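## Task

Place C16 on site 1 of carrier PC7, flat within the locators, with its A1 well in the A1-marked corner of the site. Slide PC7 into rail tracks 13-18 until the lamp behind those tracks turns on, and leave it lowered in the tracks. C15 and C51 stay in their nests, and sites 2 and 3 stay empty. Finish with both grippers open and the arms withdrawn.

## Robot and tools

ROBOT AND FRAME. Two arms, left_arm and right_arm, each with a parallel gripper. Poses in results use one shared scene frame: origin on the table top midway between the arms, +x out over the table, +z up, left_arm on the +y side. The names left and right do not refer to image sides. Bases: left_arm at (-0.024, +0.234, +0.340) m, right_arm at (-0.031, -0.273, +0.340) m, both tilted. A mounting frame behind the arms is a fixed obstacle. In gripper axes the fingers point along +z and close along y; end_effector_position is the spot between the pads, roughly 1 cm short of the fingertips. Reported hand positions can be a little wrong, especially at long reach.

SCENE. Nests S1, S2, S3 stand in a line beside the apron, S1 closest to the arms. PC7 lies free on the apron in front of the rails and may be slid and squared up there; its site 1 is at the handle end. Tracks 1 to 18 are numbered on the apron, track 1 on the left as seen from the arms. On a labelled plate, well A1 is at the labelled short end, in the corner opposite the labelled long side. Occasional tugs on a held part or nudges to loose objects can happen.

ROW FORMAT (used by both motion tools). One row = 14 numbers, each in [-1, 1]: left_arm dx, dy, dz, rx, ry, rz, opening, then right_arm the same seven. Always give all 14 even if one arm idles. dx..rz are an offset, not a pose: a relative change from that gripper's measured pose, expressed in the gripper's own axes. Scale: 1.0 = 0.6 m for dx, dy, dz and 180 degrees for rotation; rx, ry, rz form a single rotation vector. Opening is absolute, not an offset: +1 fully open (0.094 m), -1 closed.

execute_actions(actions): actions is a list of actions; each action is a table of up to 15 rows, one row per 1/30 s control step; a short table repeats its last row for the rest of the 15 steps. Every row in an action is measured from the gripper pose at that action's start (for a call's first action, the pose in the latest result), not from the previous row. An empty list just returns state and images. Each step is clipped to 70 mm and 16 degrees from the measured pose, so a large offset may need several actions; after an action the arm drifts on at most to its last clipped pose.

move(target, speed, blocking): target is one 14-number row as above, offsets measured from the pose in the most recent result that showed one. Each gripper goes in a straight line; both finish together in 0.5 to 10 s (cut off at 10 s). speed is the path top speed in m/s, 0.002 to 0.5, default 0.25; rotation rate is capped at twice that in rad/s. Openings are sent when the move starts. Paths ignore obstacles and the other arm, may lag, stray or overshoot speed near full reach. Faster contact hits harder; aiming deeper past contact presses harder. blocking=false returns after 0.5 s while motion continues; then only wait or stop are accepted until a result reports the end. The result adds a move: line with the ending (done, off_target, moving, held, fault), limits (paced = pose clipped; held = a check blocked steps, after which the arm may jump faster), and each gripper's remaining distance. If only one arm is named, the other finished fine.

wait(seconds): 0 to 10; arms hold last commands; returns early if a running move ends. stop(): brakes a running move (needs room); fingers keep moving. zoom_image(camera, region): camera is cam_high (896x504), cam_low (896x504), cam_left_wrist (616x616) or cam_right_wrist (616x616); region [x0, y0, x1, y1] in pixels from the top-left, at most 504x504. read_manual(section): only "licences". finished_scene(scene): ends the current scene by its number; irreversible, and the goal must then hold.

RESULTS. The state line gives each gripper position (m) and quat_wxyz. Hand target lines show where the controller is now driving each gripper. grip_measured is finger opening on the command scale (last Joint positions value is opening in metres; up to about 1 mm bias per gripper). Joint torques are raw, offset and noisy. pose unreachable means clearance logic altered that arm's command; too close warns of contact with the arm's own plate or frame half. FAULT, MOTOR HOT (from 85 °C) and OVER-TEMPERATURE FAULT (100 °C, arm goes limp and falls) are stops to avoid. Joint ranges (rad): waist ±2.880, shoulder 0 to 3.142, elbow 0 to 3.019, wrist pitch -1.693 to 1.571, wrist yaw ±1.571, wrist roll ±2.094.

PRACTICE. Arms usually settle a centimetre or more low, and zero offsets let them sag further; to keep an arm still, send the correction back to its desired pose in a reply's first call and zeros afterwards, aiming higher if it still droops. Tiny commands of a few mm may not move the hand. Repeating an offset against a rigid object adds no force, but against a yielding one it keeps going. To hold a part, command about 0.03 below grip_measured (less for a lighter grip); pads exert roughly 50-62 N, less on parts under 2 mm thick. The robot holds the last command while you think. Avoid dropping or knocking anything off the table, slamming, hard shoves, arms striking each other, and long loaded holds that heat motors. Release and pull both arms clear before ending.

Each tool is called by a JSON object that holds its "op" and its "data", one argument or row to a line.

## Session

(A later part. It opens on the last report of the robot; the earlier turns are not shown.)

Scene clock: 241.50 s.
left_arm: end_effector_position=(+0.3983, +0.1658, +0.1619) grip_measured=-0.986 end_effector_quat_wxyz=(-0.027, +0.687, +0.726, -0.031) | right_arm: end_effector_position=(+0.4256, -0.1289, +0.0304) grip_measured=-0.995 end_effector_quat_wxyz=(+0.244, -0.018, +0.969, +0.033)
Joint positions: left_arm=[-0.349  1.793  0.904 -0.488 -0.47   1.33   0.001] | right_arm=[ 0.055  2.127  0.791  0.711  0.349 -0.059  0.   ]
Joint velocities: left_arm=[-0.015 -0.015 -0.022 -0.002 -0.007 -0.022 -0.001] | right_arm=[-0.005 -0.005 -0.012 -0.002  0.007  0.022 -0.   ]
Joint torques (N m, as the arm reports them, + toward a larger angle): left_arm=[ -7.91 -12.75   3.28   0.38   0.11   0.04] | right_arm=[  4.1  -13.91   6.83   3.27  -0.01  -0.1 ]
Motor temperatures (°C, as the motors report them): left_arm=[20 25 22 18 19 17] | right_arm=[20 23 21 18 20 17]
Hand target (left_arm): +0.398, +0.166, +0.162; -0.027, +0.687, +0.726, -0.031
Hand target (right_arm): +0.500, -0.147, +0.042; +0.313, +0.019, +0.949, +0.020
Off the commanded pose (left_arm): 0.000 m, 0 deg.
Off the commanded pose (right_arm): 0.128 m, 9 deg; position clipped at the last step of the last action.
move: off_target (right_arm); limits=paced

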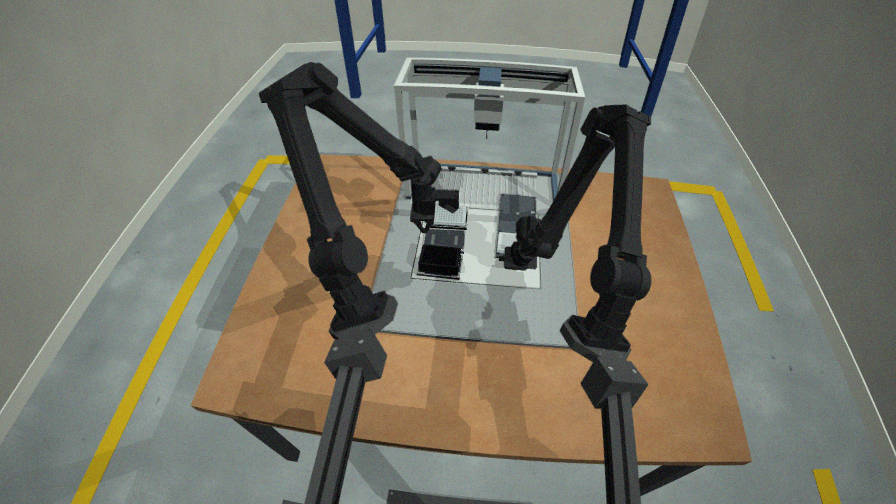

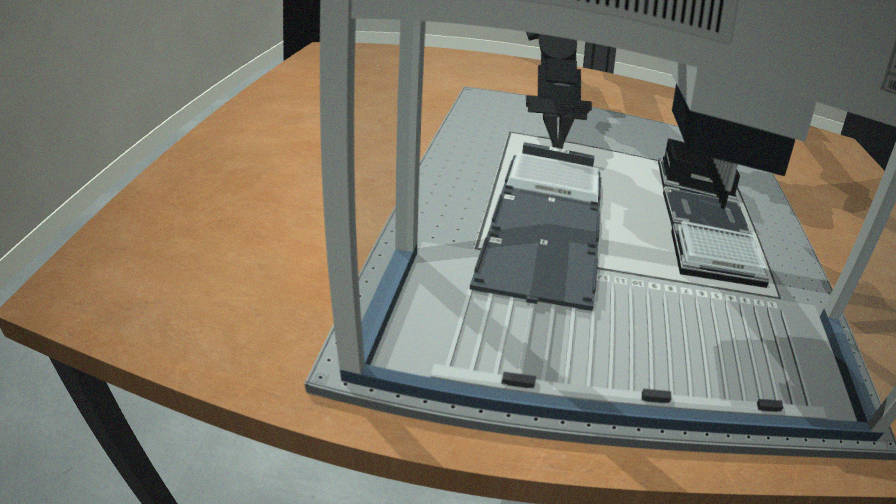

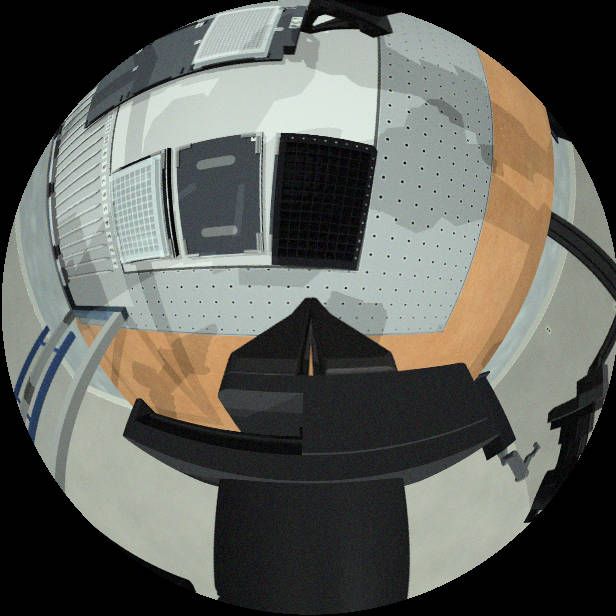

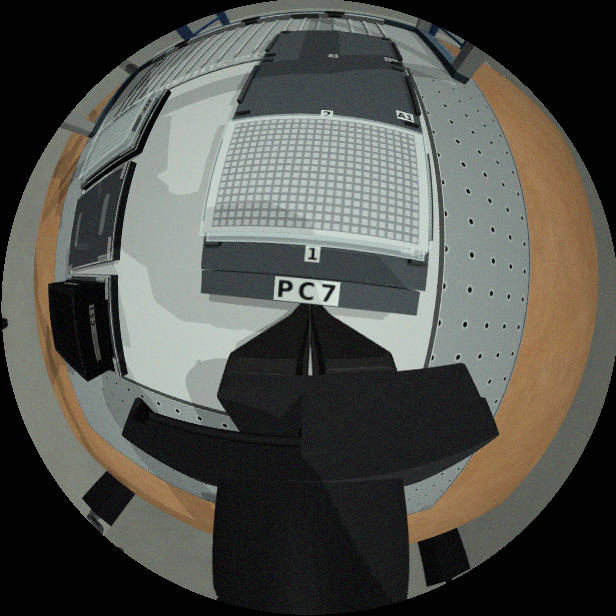

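{"op": "move", "data": {
  "target": [0,0,0,0,0,0,-1,-0.055,-0.07,0.03,0.01,-0.02,0.01,-1],
  "speed": 0.03
}}

{"op": "zoom_image", "data": {
  "camera": "cam_low",
  "region": [430,120,660,350]
}}

Scene clock: 245.97 s.
left_arm: end_effector_position=(+0.3983, +0.1658, +0.1619) grip_measured=-0.986 end_effector_quat_wxyz=(-0.027, +0.687, +0.726, -0.031) | right_arm: end_effector_position=(+0.4245, -0.1304, +0.0299) grip_measured=-0.995 end_effector_quat_wxyz=(+0.243, -0.034, +0.968, +0.055)
Joint positions: left_arm=[-0.349  1.793  0.904 -0.488 -0.47   1.33   0.001] | right_arm=[ 0.033  2.119  0.782  0.711  0.282 -0.09   0.   ]
Joint velocities: left_arm=[-0.015 -0.005 -0.007  0.002  0.007 -0.037  0.   ] | right_arm=[ 0.015  0.005  0.002  0.017 -0.007 -0.037 -0.   ]
Joint torques (N m, as the arm reports them, + toward a larger angle): left_arm=[ -7.89 -12.72   3.27   0.38   0.11   0.04] | right_arm=[  1.27 -14.5    2.68   2.16   0.73  -0.11]
Motor temperatures (°C, as the motors report them): left_arm=[20 25 22 18 19 17] | right_arm=[20 23 22 18 21 17]
Hand target (left_arm): +0.398, +0.166, +0.162; -0.027, +0.687, +0.726, -0.031
Hand target (right_arm): +0.463, -0.170, +0.030; +0.273, +0.001, +0.962, +0.021
Off the commanded pose (left_arm): 0.000 m, 0 deg.
Off the commanded pose (right_arm): 0.056 m, 7 deg.
move: off_target (right_arm)

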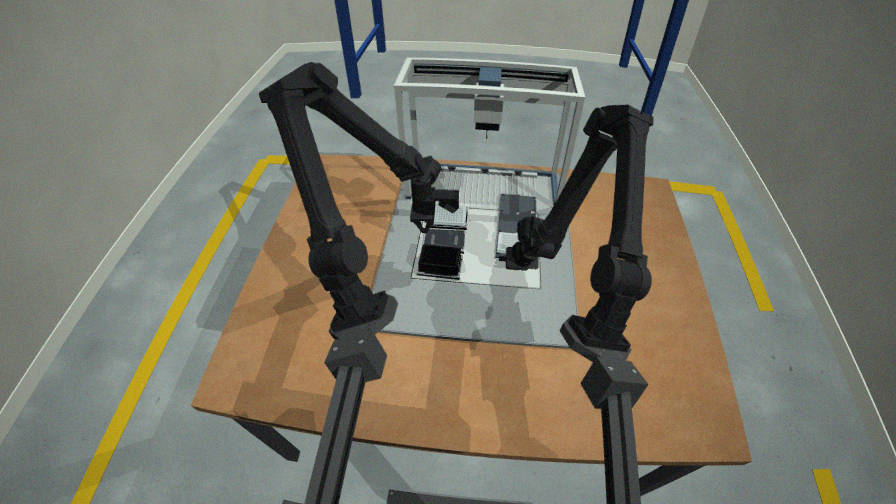

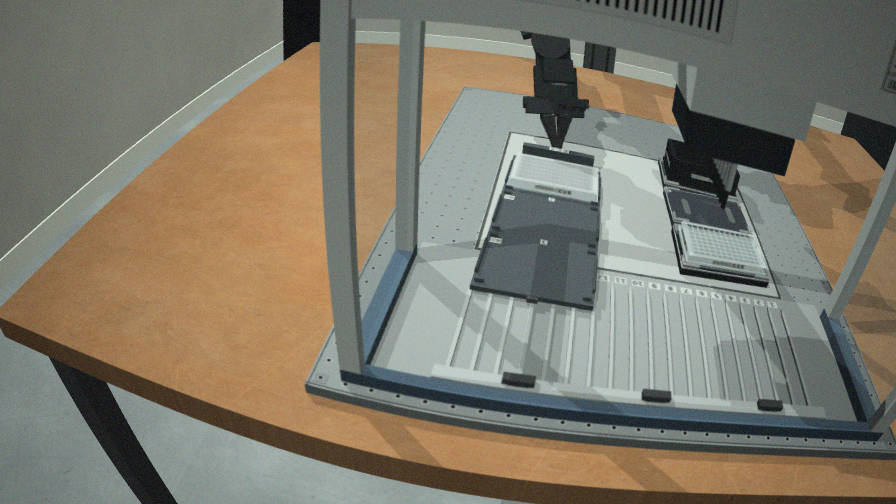

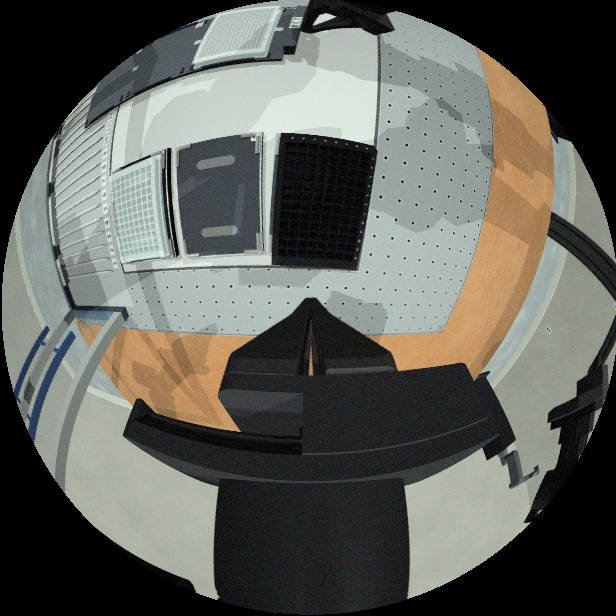

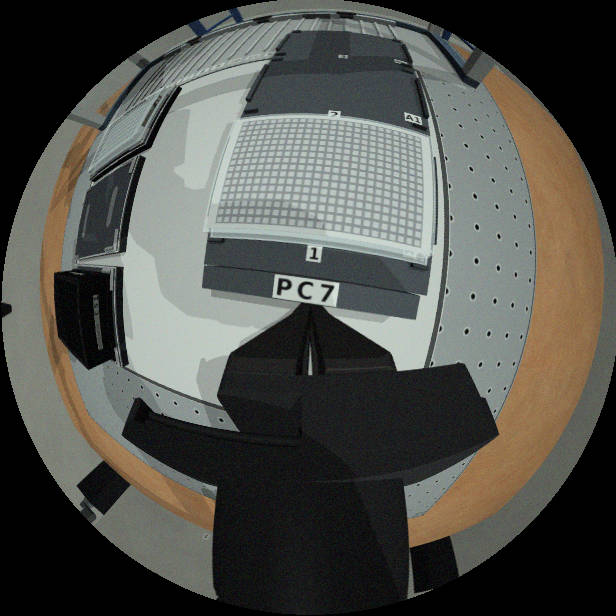

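Region (430, 120, 660, 350) of cam_low's 896x504 image, scaled by 2.191, with more detail than that image has.

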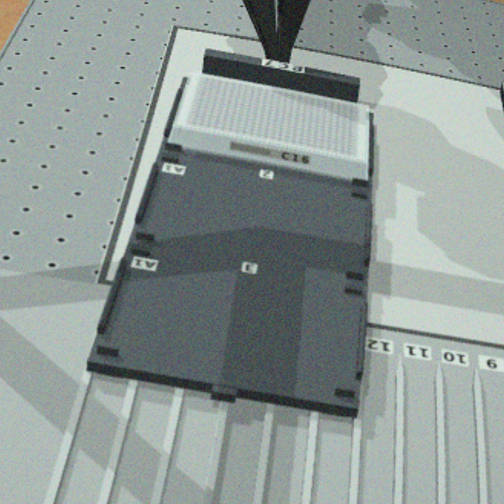

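{"op": "move", "data": {
  "target": [0,0,0,0,0,0,-1, 0.06,0,-0.05,0.03,0,0.015,-1],
  "speed": 0.05
}}

Scene clock: 257.77 s.
left_arm: end_effector_position=(+0.3983, +0.1658, +0.1619) grip_measured=-0.986 end_effector_quat_wxyz=(-0.027, +0.687, +0.726, -0.031) | right_arm: end_effector_position=(+0.3853, -0.1432, +0.0378) grip_measured=-0.995 end_effector_quat_wxyz=(+0.241, +0.002, +0.970, +0.010)
Joint positions: left_arm=[-0.349  1.793  0.904 -0.488 -0.47   1.33   0.001] | right_arm=[ 0.068  2.134  0.689  0.814  0.416 -0.022  0.   ]
Joint velocities: left_arm=[-0.015 -0.024 -0.002 -0.002 -0.037 -0.022 -0.001] | right_arm=[ 0.005 -0.015 -0.002  0.027  0.051 -0.022 -0.   ]
Joint torques (N m, as the arm reports them, + toward a larger angle): left_arm=[ -7.92 -12.74   3.27   0.38   0.11   0.04] | right_arm=[  9.36 -10.64  -1.52   1.73   0.08   0.11]
Motor temperatures (°C, as the motors report them): left_arm=[20 25 21 18 19 17] | right_arm=[19 23 21 18 21 17]
Hand target (left_arm): +0.398, +0.166, +0.162; -0.027, +0.687, +0.726, -0.031
Hand target (right_arm): +0.379, -0.135, +0.039; +0.243, +0.001, +0.970, +0.015
Off the commanded pose (left_arm): 0.000 m, 0 deg.
Off the commanded pose (right_arm): 0.010 m, 1 deg.
move: done

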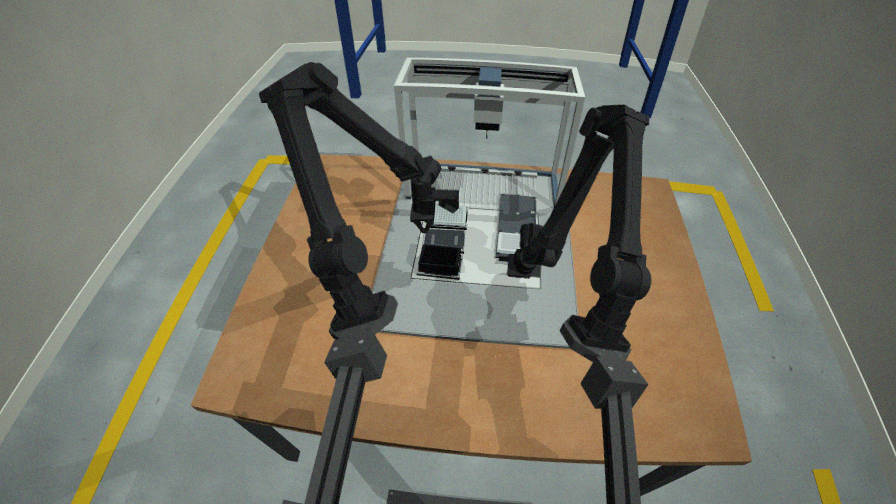

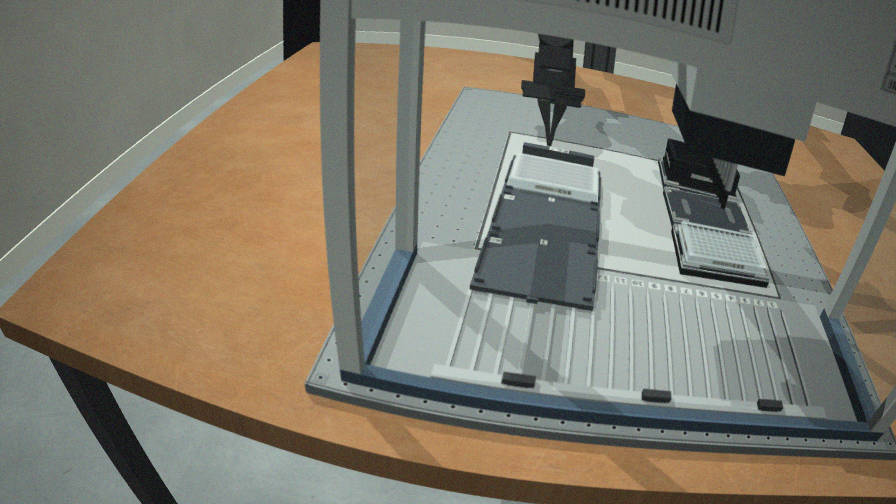

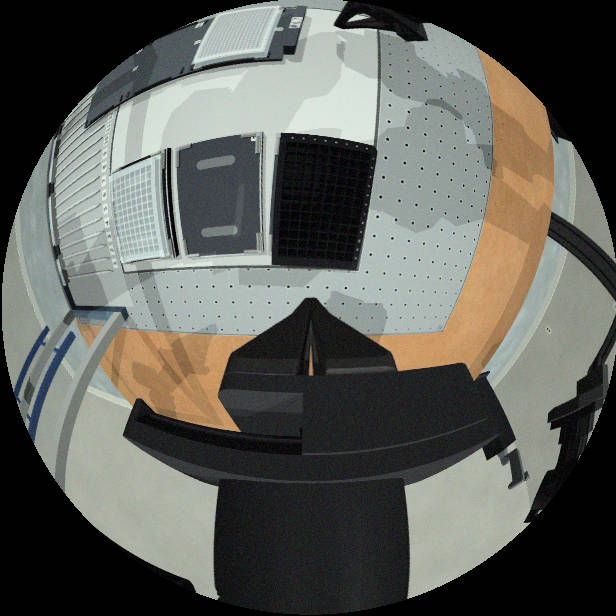

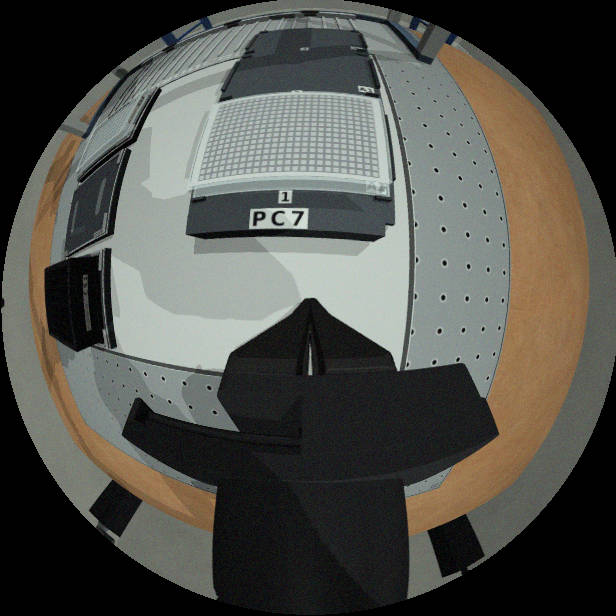

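{"op": "move", "data": {
  "target": [-0.32,0.1,0,0,-0.12,0,-1, 0.1,-0.05,-0.08,0,0,0,-1],
  "speed": 0.12
}}

{"op": "move", "data": {
  "target": [0.06,0,0.15,0,0,0,-1, 0,0,0,0,0,0,-1],
  "speed": 0.06
}}

Scene clock: 264.47 s.
left_arm: end_effector_position=(+0.4613, -0.0096, +0.1541) grip_measured=-0.986 end_effector_quat_wxyz=(+0.098, +0.673, +0.715, -0.159) | right_arm: end_effector_position=(+0.3189, -0.1658, +0.0524) grip_measured=-0.995 end_effector_quat_wxyz=(+0.247, +0.003, +0.969, +0.015)
Joint positions: left_arm=[-0.509  2.055  1.199 -0.475 -0.155  1.204  0.001] | right_arm=[ 0.052  2.183  0.511  1.057  0.394 -0.032  0.   ]
Joint velocities: left_arm=[-0.005 -0.005  0.007 -0.002  0.007  0.007 -0.   ] | right_arm=[-0.005 -0.015  0.007 -0.012 -0.007 -0.066  0.   ]
Joint torques (N m, as the arm reports them, + toward a larger angle): left_arm=[-12.06 -14.86   6.15   0.92   0.49  -0.11] | right_arm=[ 5.04 -9.19 -3.29  1.76 -0.1  -0.08]
Motor temperatures (°C, as the motors report them): left_arm=[20 25 21 18 19 17] | right_arm=[20 22 21 18 21 17]
Hand target (left_arm): +0.471, -0.021, +0.158; +0.111, +0.669, +0.718, -0.156
Hand target (right_arm): +0.309, -0.174, +0.051; +0.241, +0.002, +0.971, +0.009
Off the commanded pose (left_arm): 0.015 m, 1 deg.
Off the commanded pose (right_arm): 0.012 m, 1 deg.
move: off_target (left_arm, right_arm)

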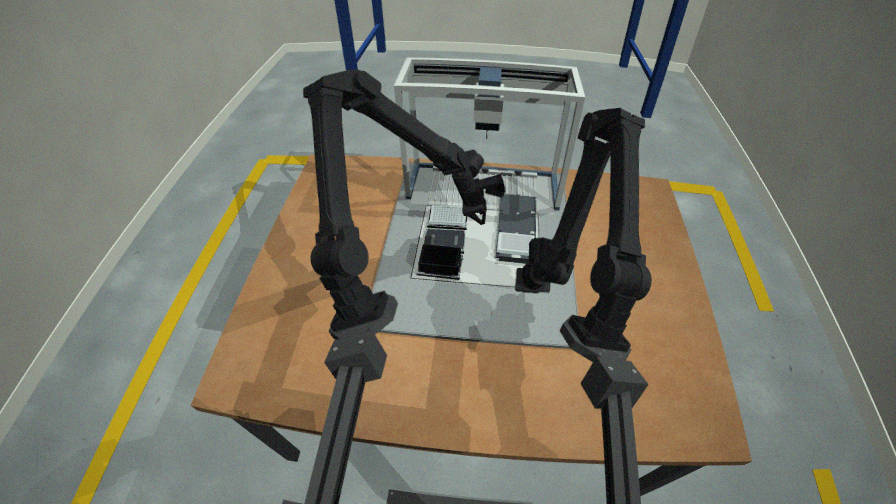

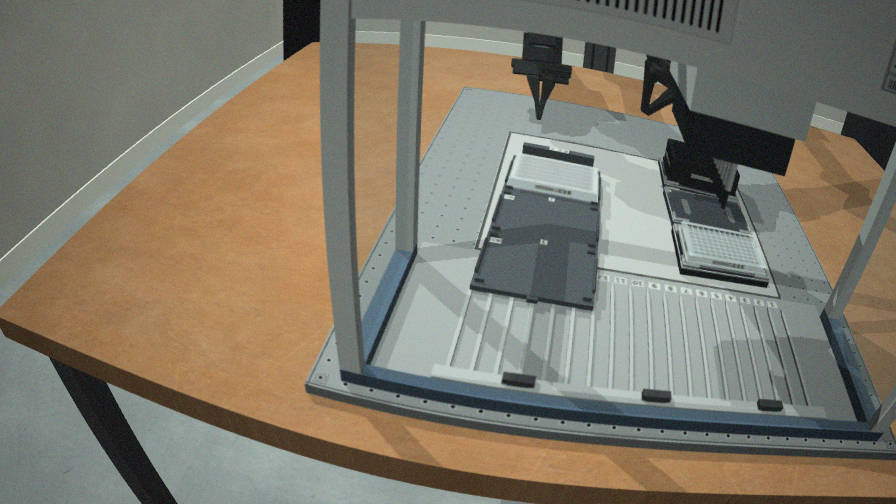

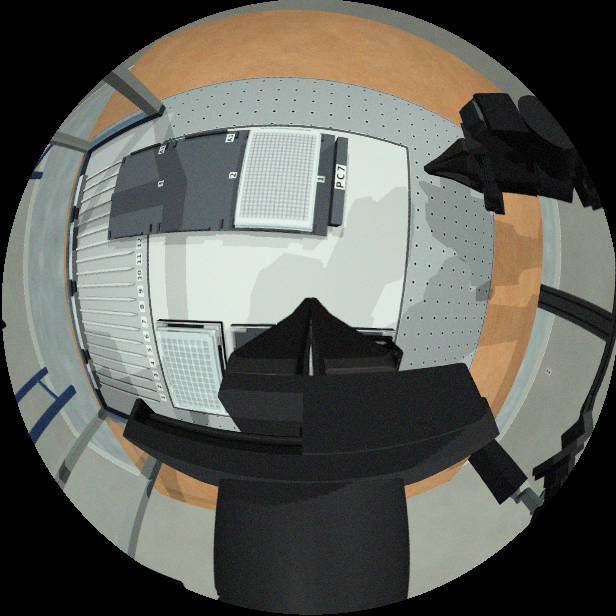

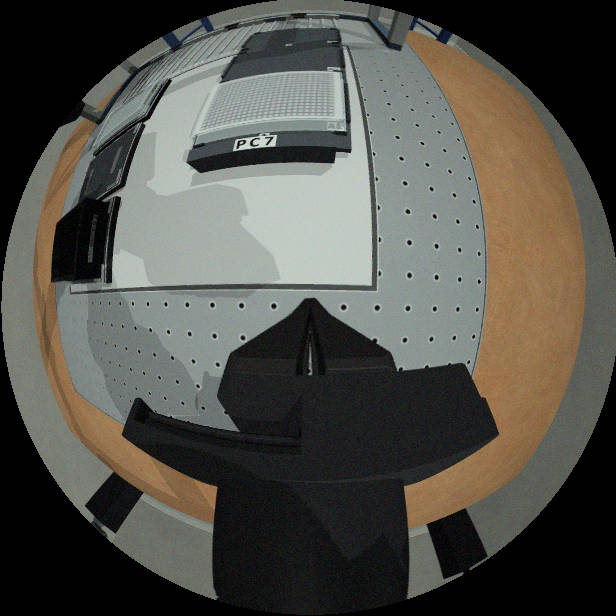

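Scene clock: 266.47 s.
left_arm: end_effector_position=(+0.4403, -0.0100, +0.0622) grip_measured=-0.986 end_effector_quat_wxyz=(+0.088, +0.675, +0.714, -0.164) | right_arm: end_effector_position=(+0.3189, -0.1658, +0.0524) grip_measured=-0.995 end_effector_quat_wxyz=(+0.247, +0.003, +0.969, +0.015)
Joint positions: left_arm=[-0.432  2.238  1.224 -0.329 -0.137  1.275  0.001] | right_arm=[ 0.052  2.183  0.511  1.057  0.394 -0.032  0.   ]
Joint velocities: left_arm=[-0.005  0.005 -0.002 -0.022 -0.022  0.007  0.   ] | right_arm=[-0.015 -0.015 -0.007 -0.007 -0.007  0.007 -0.   ]
Joint torques (N m, as the arm reports them, + toward a larger angle): left_arm=[-10.42 -14.84   4.27   1.03   0.5    0.17] | right_arm=[ 6.65 -9.84 -2.14  1.04  0.    0.  ]
Motor temperatures (°C, as the motors report them): left_arm=[20 25 21 18 19 17] | right_arm=[20 22 21 18 21 17]
Hand target (left_arm): +0.451, -0.009, +0.058; +0.098, +0.673, +0.715, -0.159
Hand target (right_arm): +0.319, -0.166, +0.052; +0.247, +0.003, +0.969, +0.015
Off the commanded pose (left_arm): 0.013 m, 1 deg.
Off the commanded pose (right_arm): 0.000 m, 0 deg.
move: off_target (left_arm)

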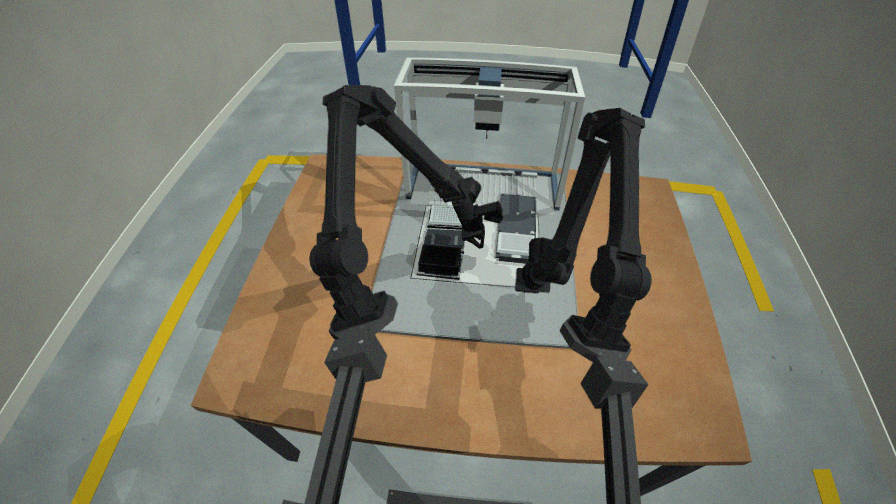

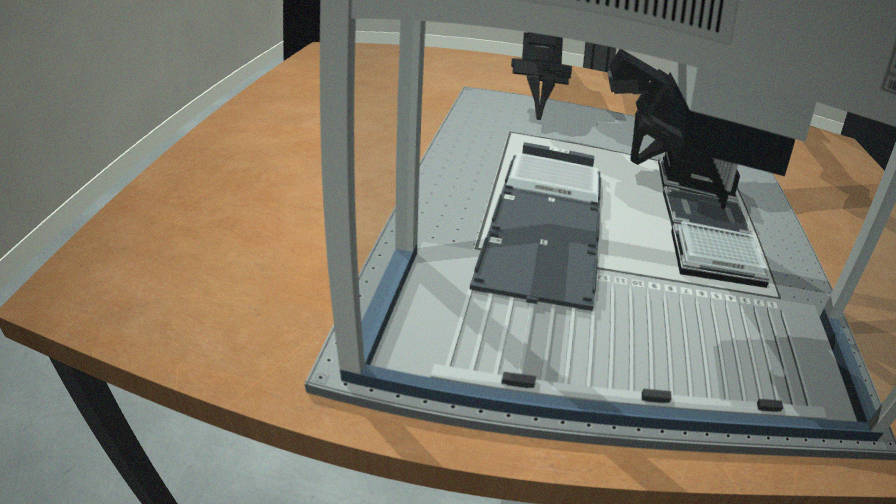

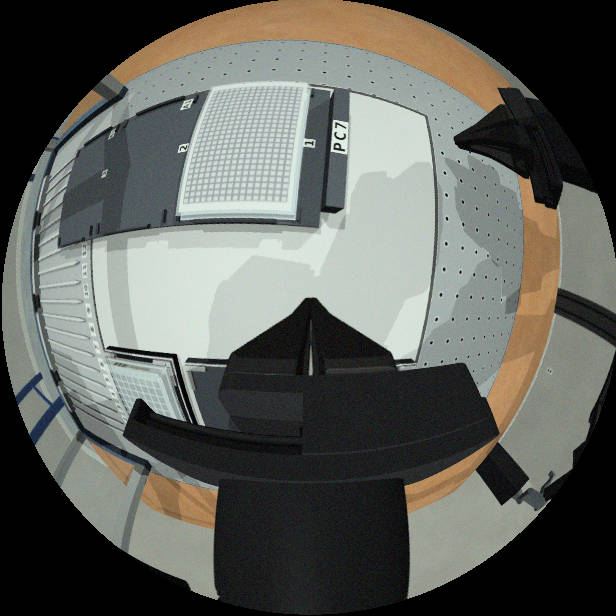

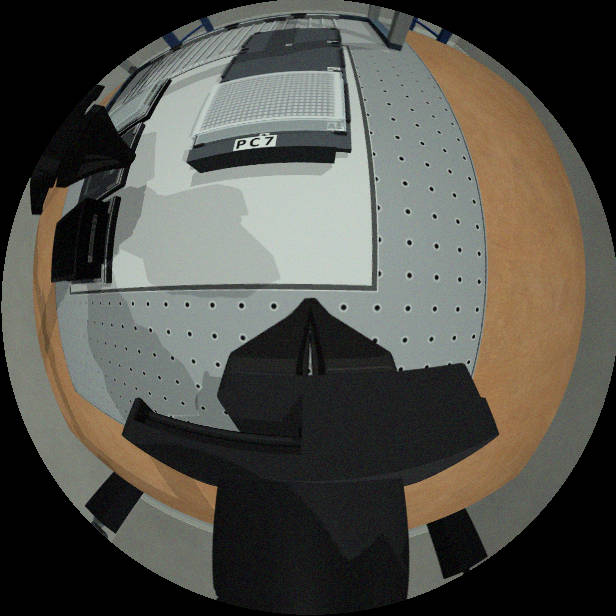

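{"op": "move", "data": {
  "target": [-0.045,0.02,0.072,0,0,0,-1, 0,0,0,0,0,0,-1],
  "speed": 0.04
}}

Scene clock: 271.13 s.
left_arm: end_effector_position=(+0.4478, -0.0381, +0.0279) grip_measured=-0.986 end_effector_quat_wxyz=(+0.084, +0.674, +0.715, -0.166) | right_arm: end_effector_position=(+0.3189, -0.1658, +0.0524) grip_measured=-0.995 end_effector_quat_wxyz=(+0.247, +0.003, +0.969, +0.015)
Joint positions: left_arm=[-0.443  2.357  1.334 -0.329 -0.14   1.261  0.001] | right_arm=[ 0.052  2.183  0.511  1.057  0.394 -0.032  0.   ]
Joint velocities: left_arm=[ 0.005 -0.005  0.002  0.012 -0.095  0.037  0.   ] | right_arm=[-0.005 -0.005 -0.002  0.002  0.037 -0.007  0.   ]
Joint torques (N m, as the arm reports them, + toward a larger angle): left_arm=[-13.48 -15.62   4.17   0.43   0.23  -0.07] | right_arm=[ 6.87 -9.59 -2.09  1.02  0.    0.02]
Motor temperatures (°C, as the motors report them): left_arm=[20 25 21 18 19 17] | right_arm=[20 22 21 18 21 17]
Hand target (left_arm): +0.450, -0.050, +0.030; +0.088, +0.675, +0.714, -0.164
Hand target (right_arm): +0.319, -0.166, +0.052; +0.247, +0.003, +0.969, +0.015
Off the commanded pose (left_arm): 0.012 m, 0 deg.
Off the commanded pose (right_arm): 0.000 m, 0 deg.
move: off_target (left_arm)

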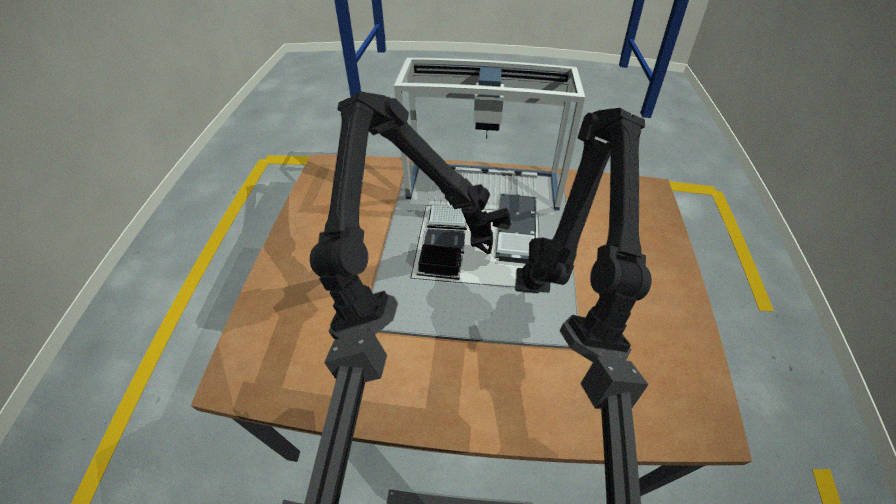

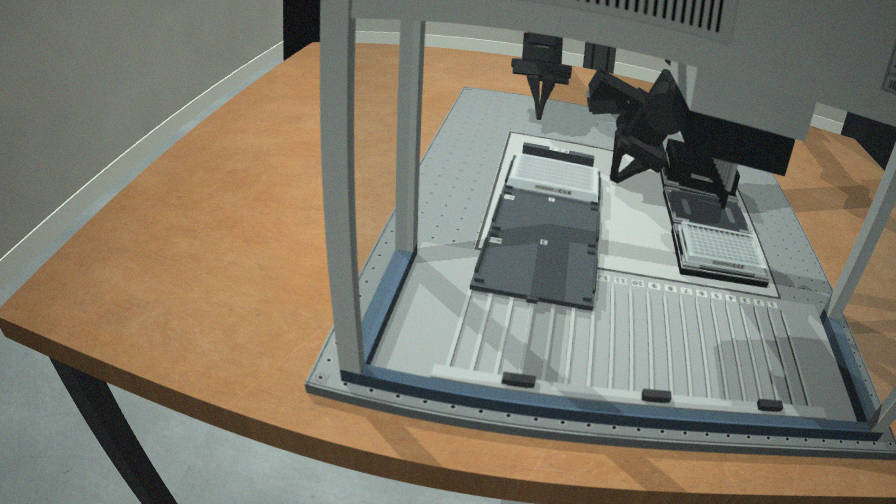

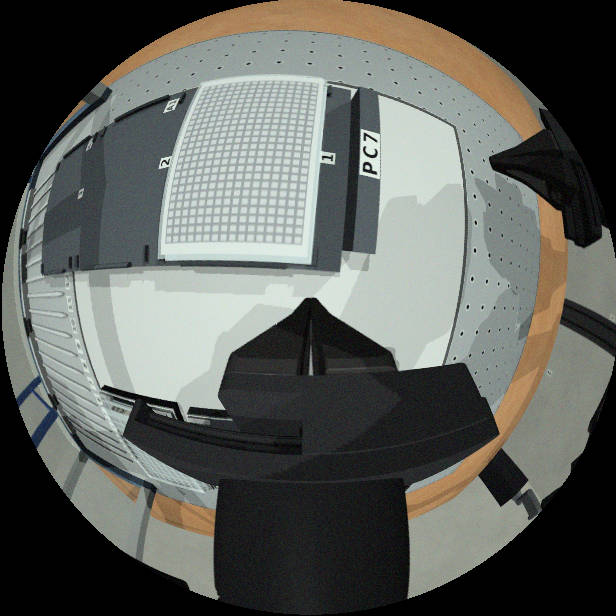

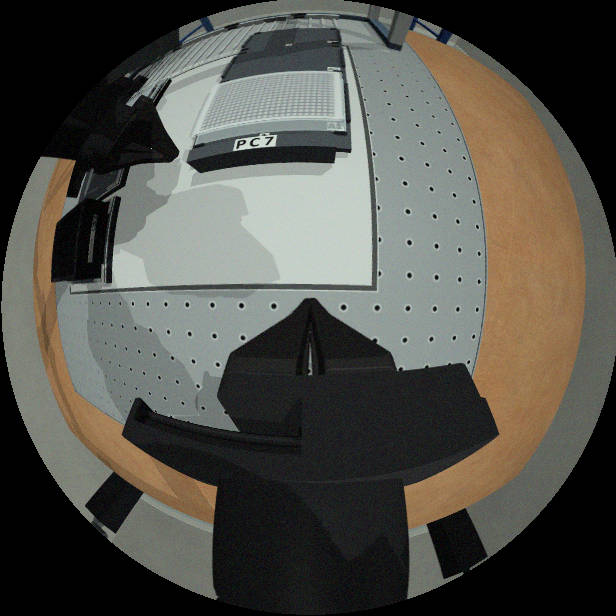

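{"op": "move", "data": {
  "target": [-0.055,-0.008,0.022,0,0,0,-1, 0,0,0,0,0,0,-1],
  "speed": 0.015
}}

{"op": "move", "data": {
  "target": [-0.05,0,0.018,0,0,0,-1, 0,0,0,0,0,0,-1],
  "speed": 0.015
}}

Scene clock: 276.13 s.
left_arm: end_effector_position=(+0.4473, -0.0536, +0.0242) grip_measured=-0.986 end_effector_quat_wxyz=(+0.081, +0.669, +0.721, -0.161) | right_arm: end_effector_position=(+0.3189, -0.1658, +0.0524) grip_measured=-0.995 end_effector_quat_wxyz=(+0.247, +0.003, +0.969, +0.015)
Joint positions: left_arm=[-0.466  2.387  1.362 -0.329 -0.156  1.223  0.001] | right_arm=[ 0.052  2.183  0.511  1.057  0.394 -0.032  0.   ]
Joint velocities: left_arm=[ 0.005 -0.005 -0.027 -0.002  0.095 -0.051 -0.001] | right_arm=[ 0.005 -0.005 -0.007  0.002  0.066 -0.051  0.   ]
Joint torques (N m, as the arm reports them, + toward a larger angle): left_arm=[-14.77 -15.22   4.63   0.24   0.5   -0.08] | right_arm=[ 6.82 -9.7  -2.05  1.06  0.    0.  ]
Motor temperatures (°C, as the motors report them): left_arm=[20 25 21 18 19 17] | right_arm=[20 22 21 18 21 17]
Hand target (left_arm): +0.444, -0.073, +0.028; +0.085, +0.674, +0.715, -0.165
Hand target (right_arm): +0.319, -0.166, +0.052; +0.247, +0.003, +0.969, +0.015
Off the commanded pose (left_arm): 0.021 m, 1 deg.
Off the commanded pose (right_arm): 0.000 m, 0 deg.
move: off_target (left_arm)

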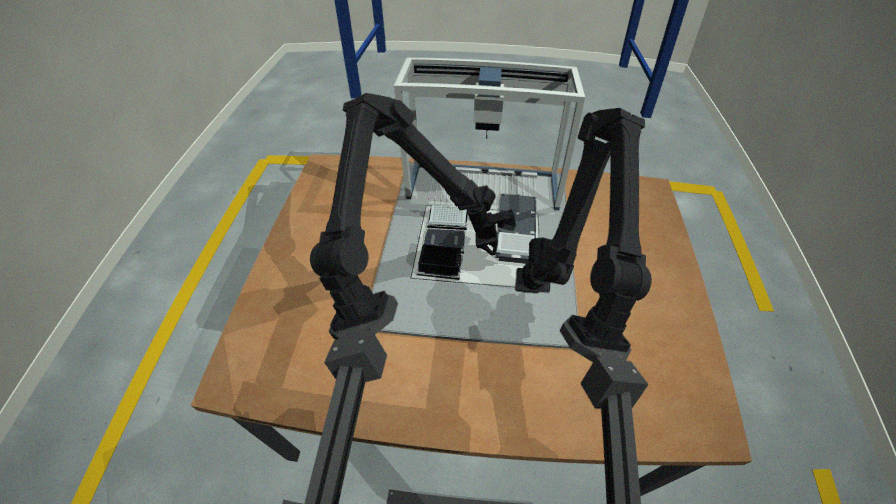

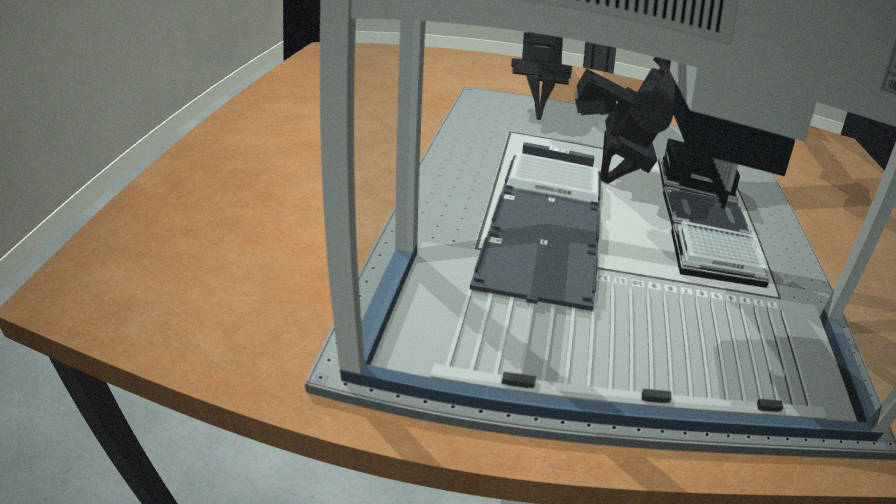

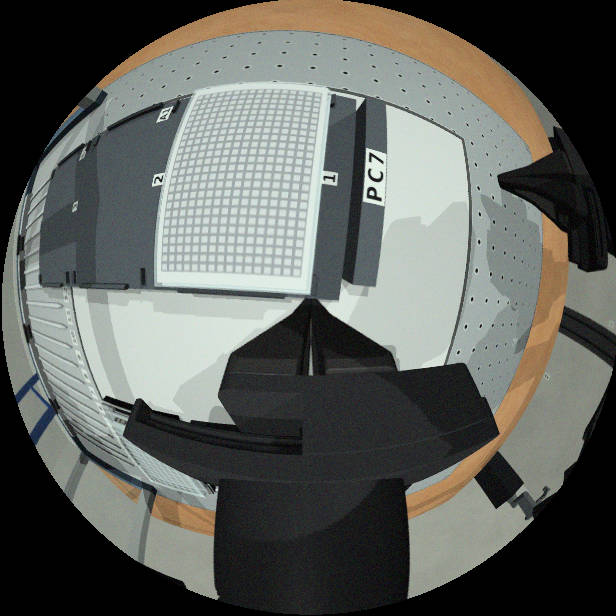

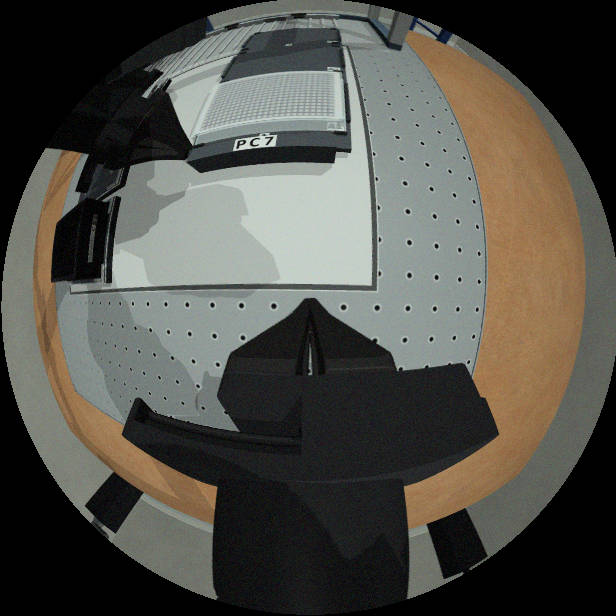

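Scene clock: 278.50 s.
left_arm: end_effector_position=(+0.4546, -0.0620, +0.0237) grip_measured=-0.986 end_effector_quat_wxyz=(+0.079, +0.664, +0.728, -0.155) | right_arm: end_effector_position=(+0.3189, -0.1658, +0.0524) grip_measured=-0.995 end_effector_quat_wxyz=(+0.247, +0.003, +0.969, +0.015)
Joint positions: left_arm=[-0.479  2.404  1.396 -0.344 -0.173  1.194  0.001] | right_arm=[ 0.052  2.183  0.511  1.057  0.394 -0.032  0.   ]
Joint velocities: left_arm=[ 0.015  0.005 -0.007 -0.027 -0.11  -0.066  0.   ] | right_arm=[ 0.024  0.005 -0.012 -0.012 -0.037 -0.051 -0.001]
Joint torques (N m, as the arm reports them, + toward a larger angle): left_arm=[-15.17 -14.76   5.19   0.3    0.61  -0.1 ] | right_arm=[ 6.43 -9.62 -2.04  1.13 -0.01  0.02]
Motor temperatures (°C, as the motors report them): left_arm=[20 25 22 18 19 17] | right_arm=[20 22 21 18 21 17]
Hand target (left_arm): +0.449, -0.085, +0.025; +0.082, +0.669, +0.721, -0.161
Hand target (right_arm): +0.319, -0.166, +0.052; +0.247, +0.003, +0.969, +0.015
Off the commanded pose (left_arm): 0.024 m, 1 deg.
Off the commanded pose (right_arm): 0.000 m, 0 deg.
move: off_target (left_arm)

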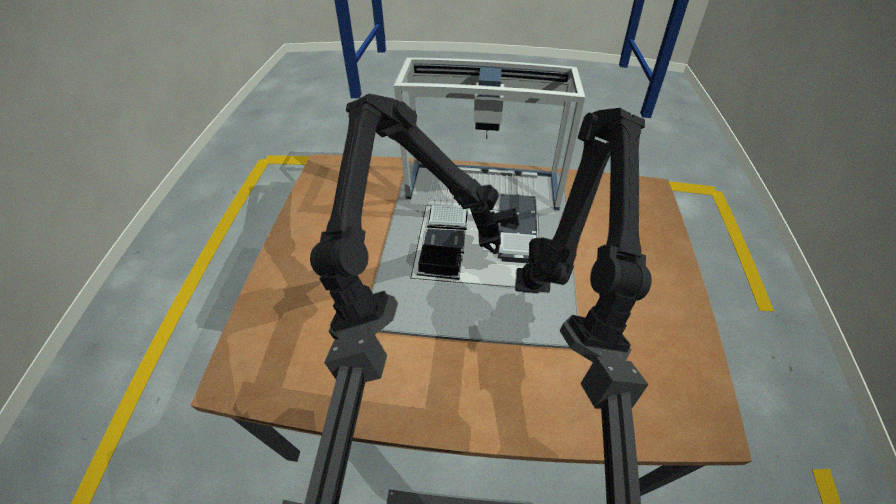

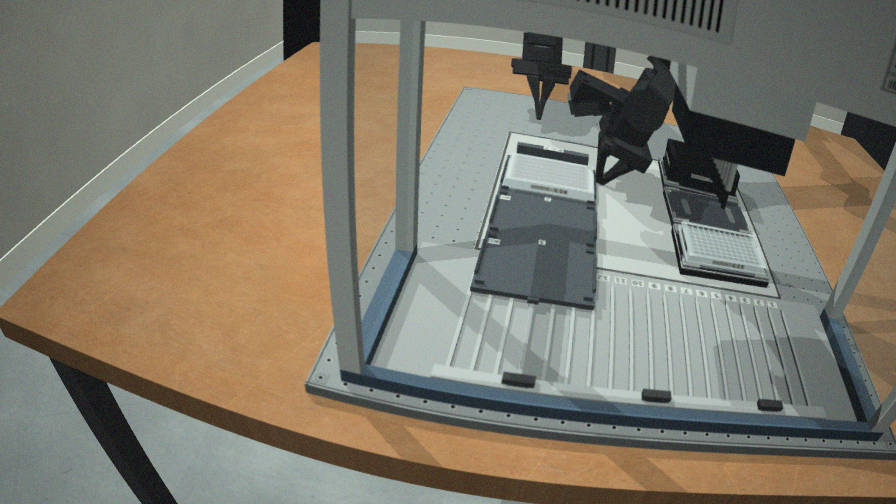

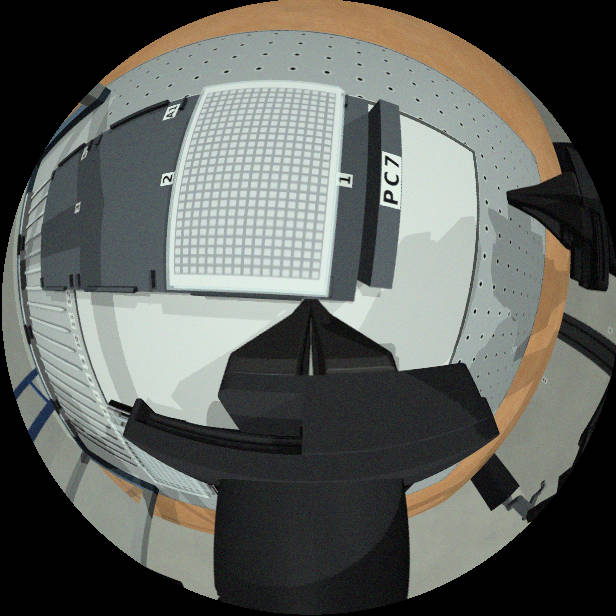

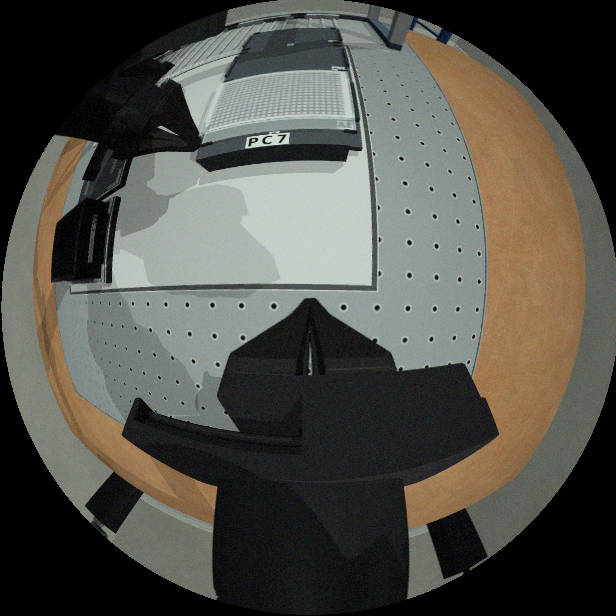

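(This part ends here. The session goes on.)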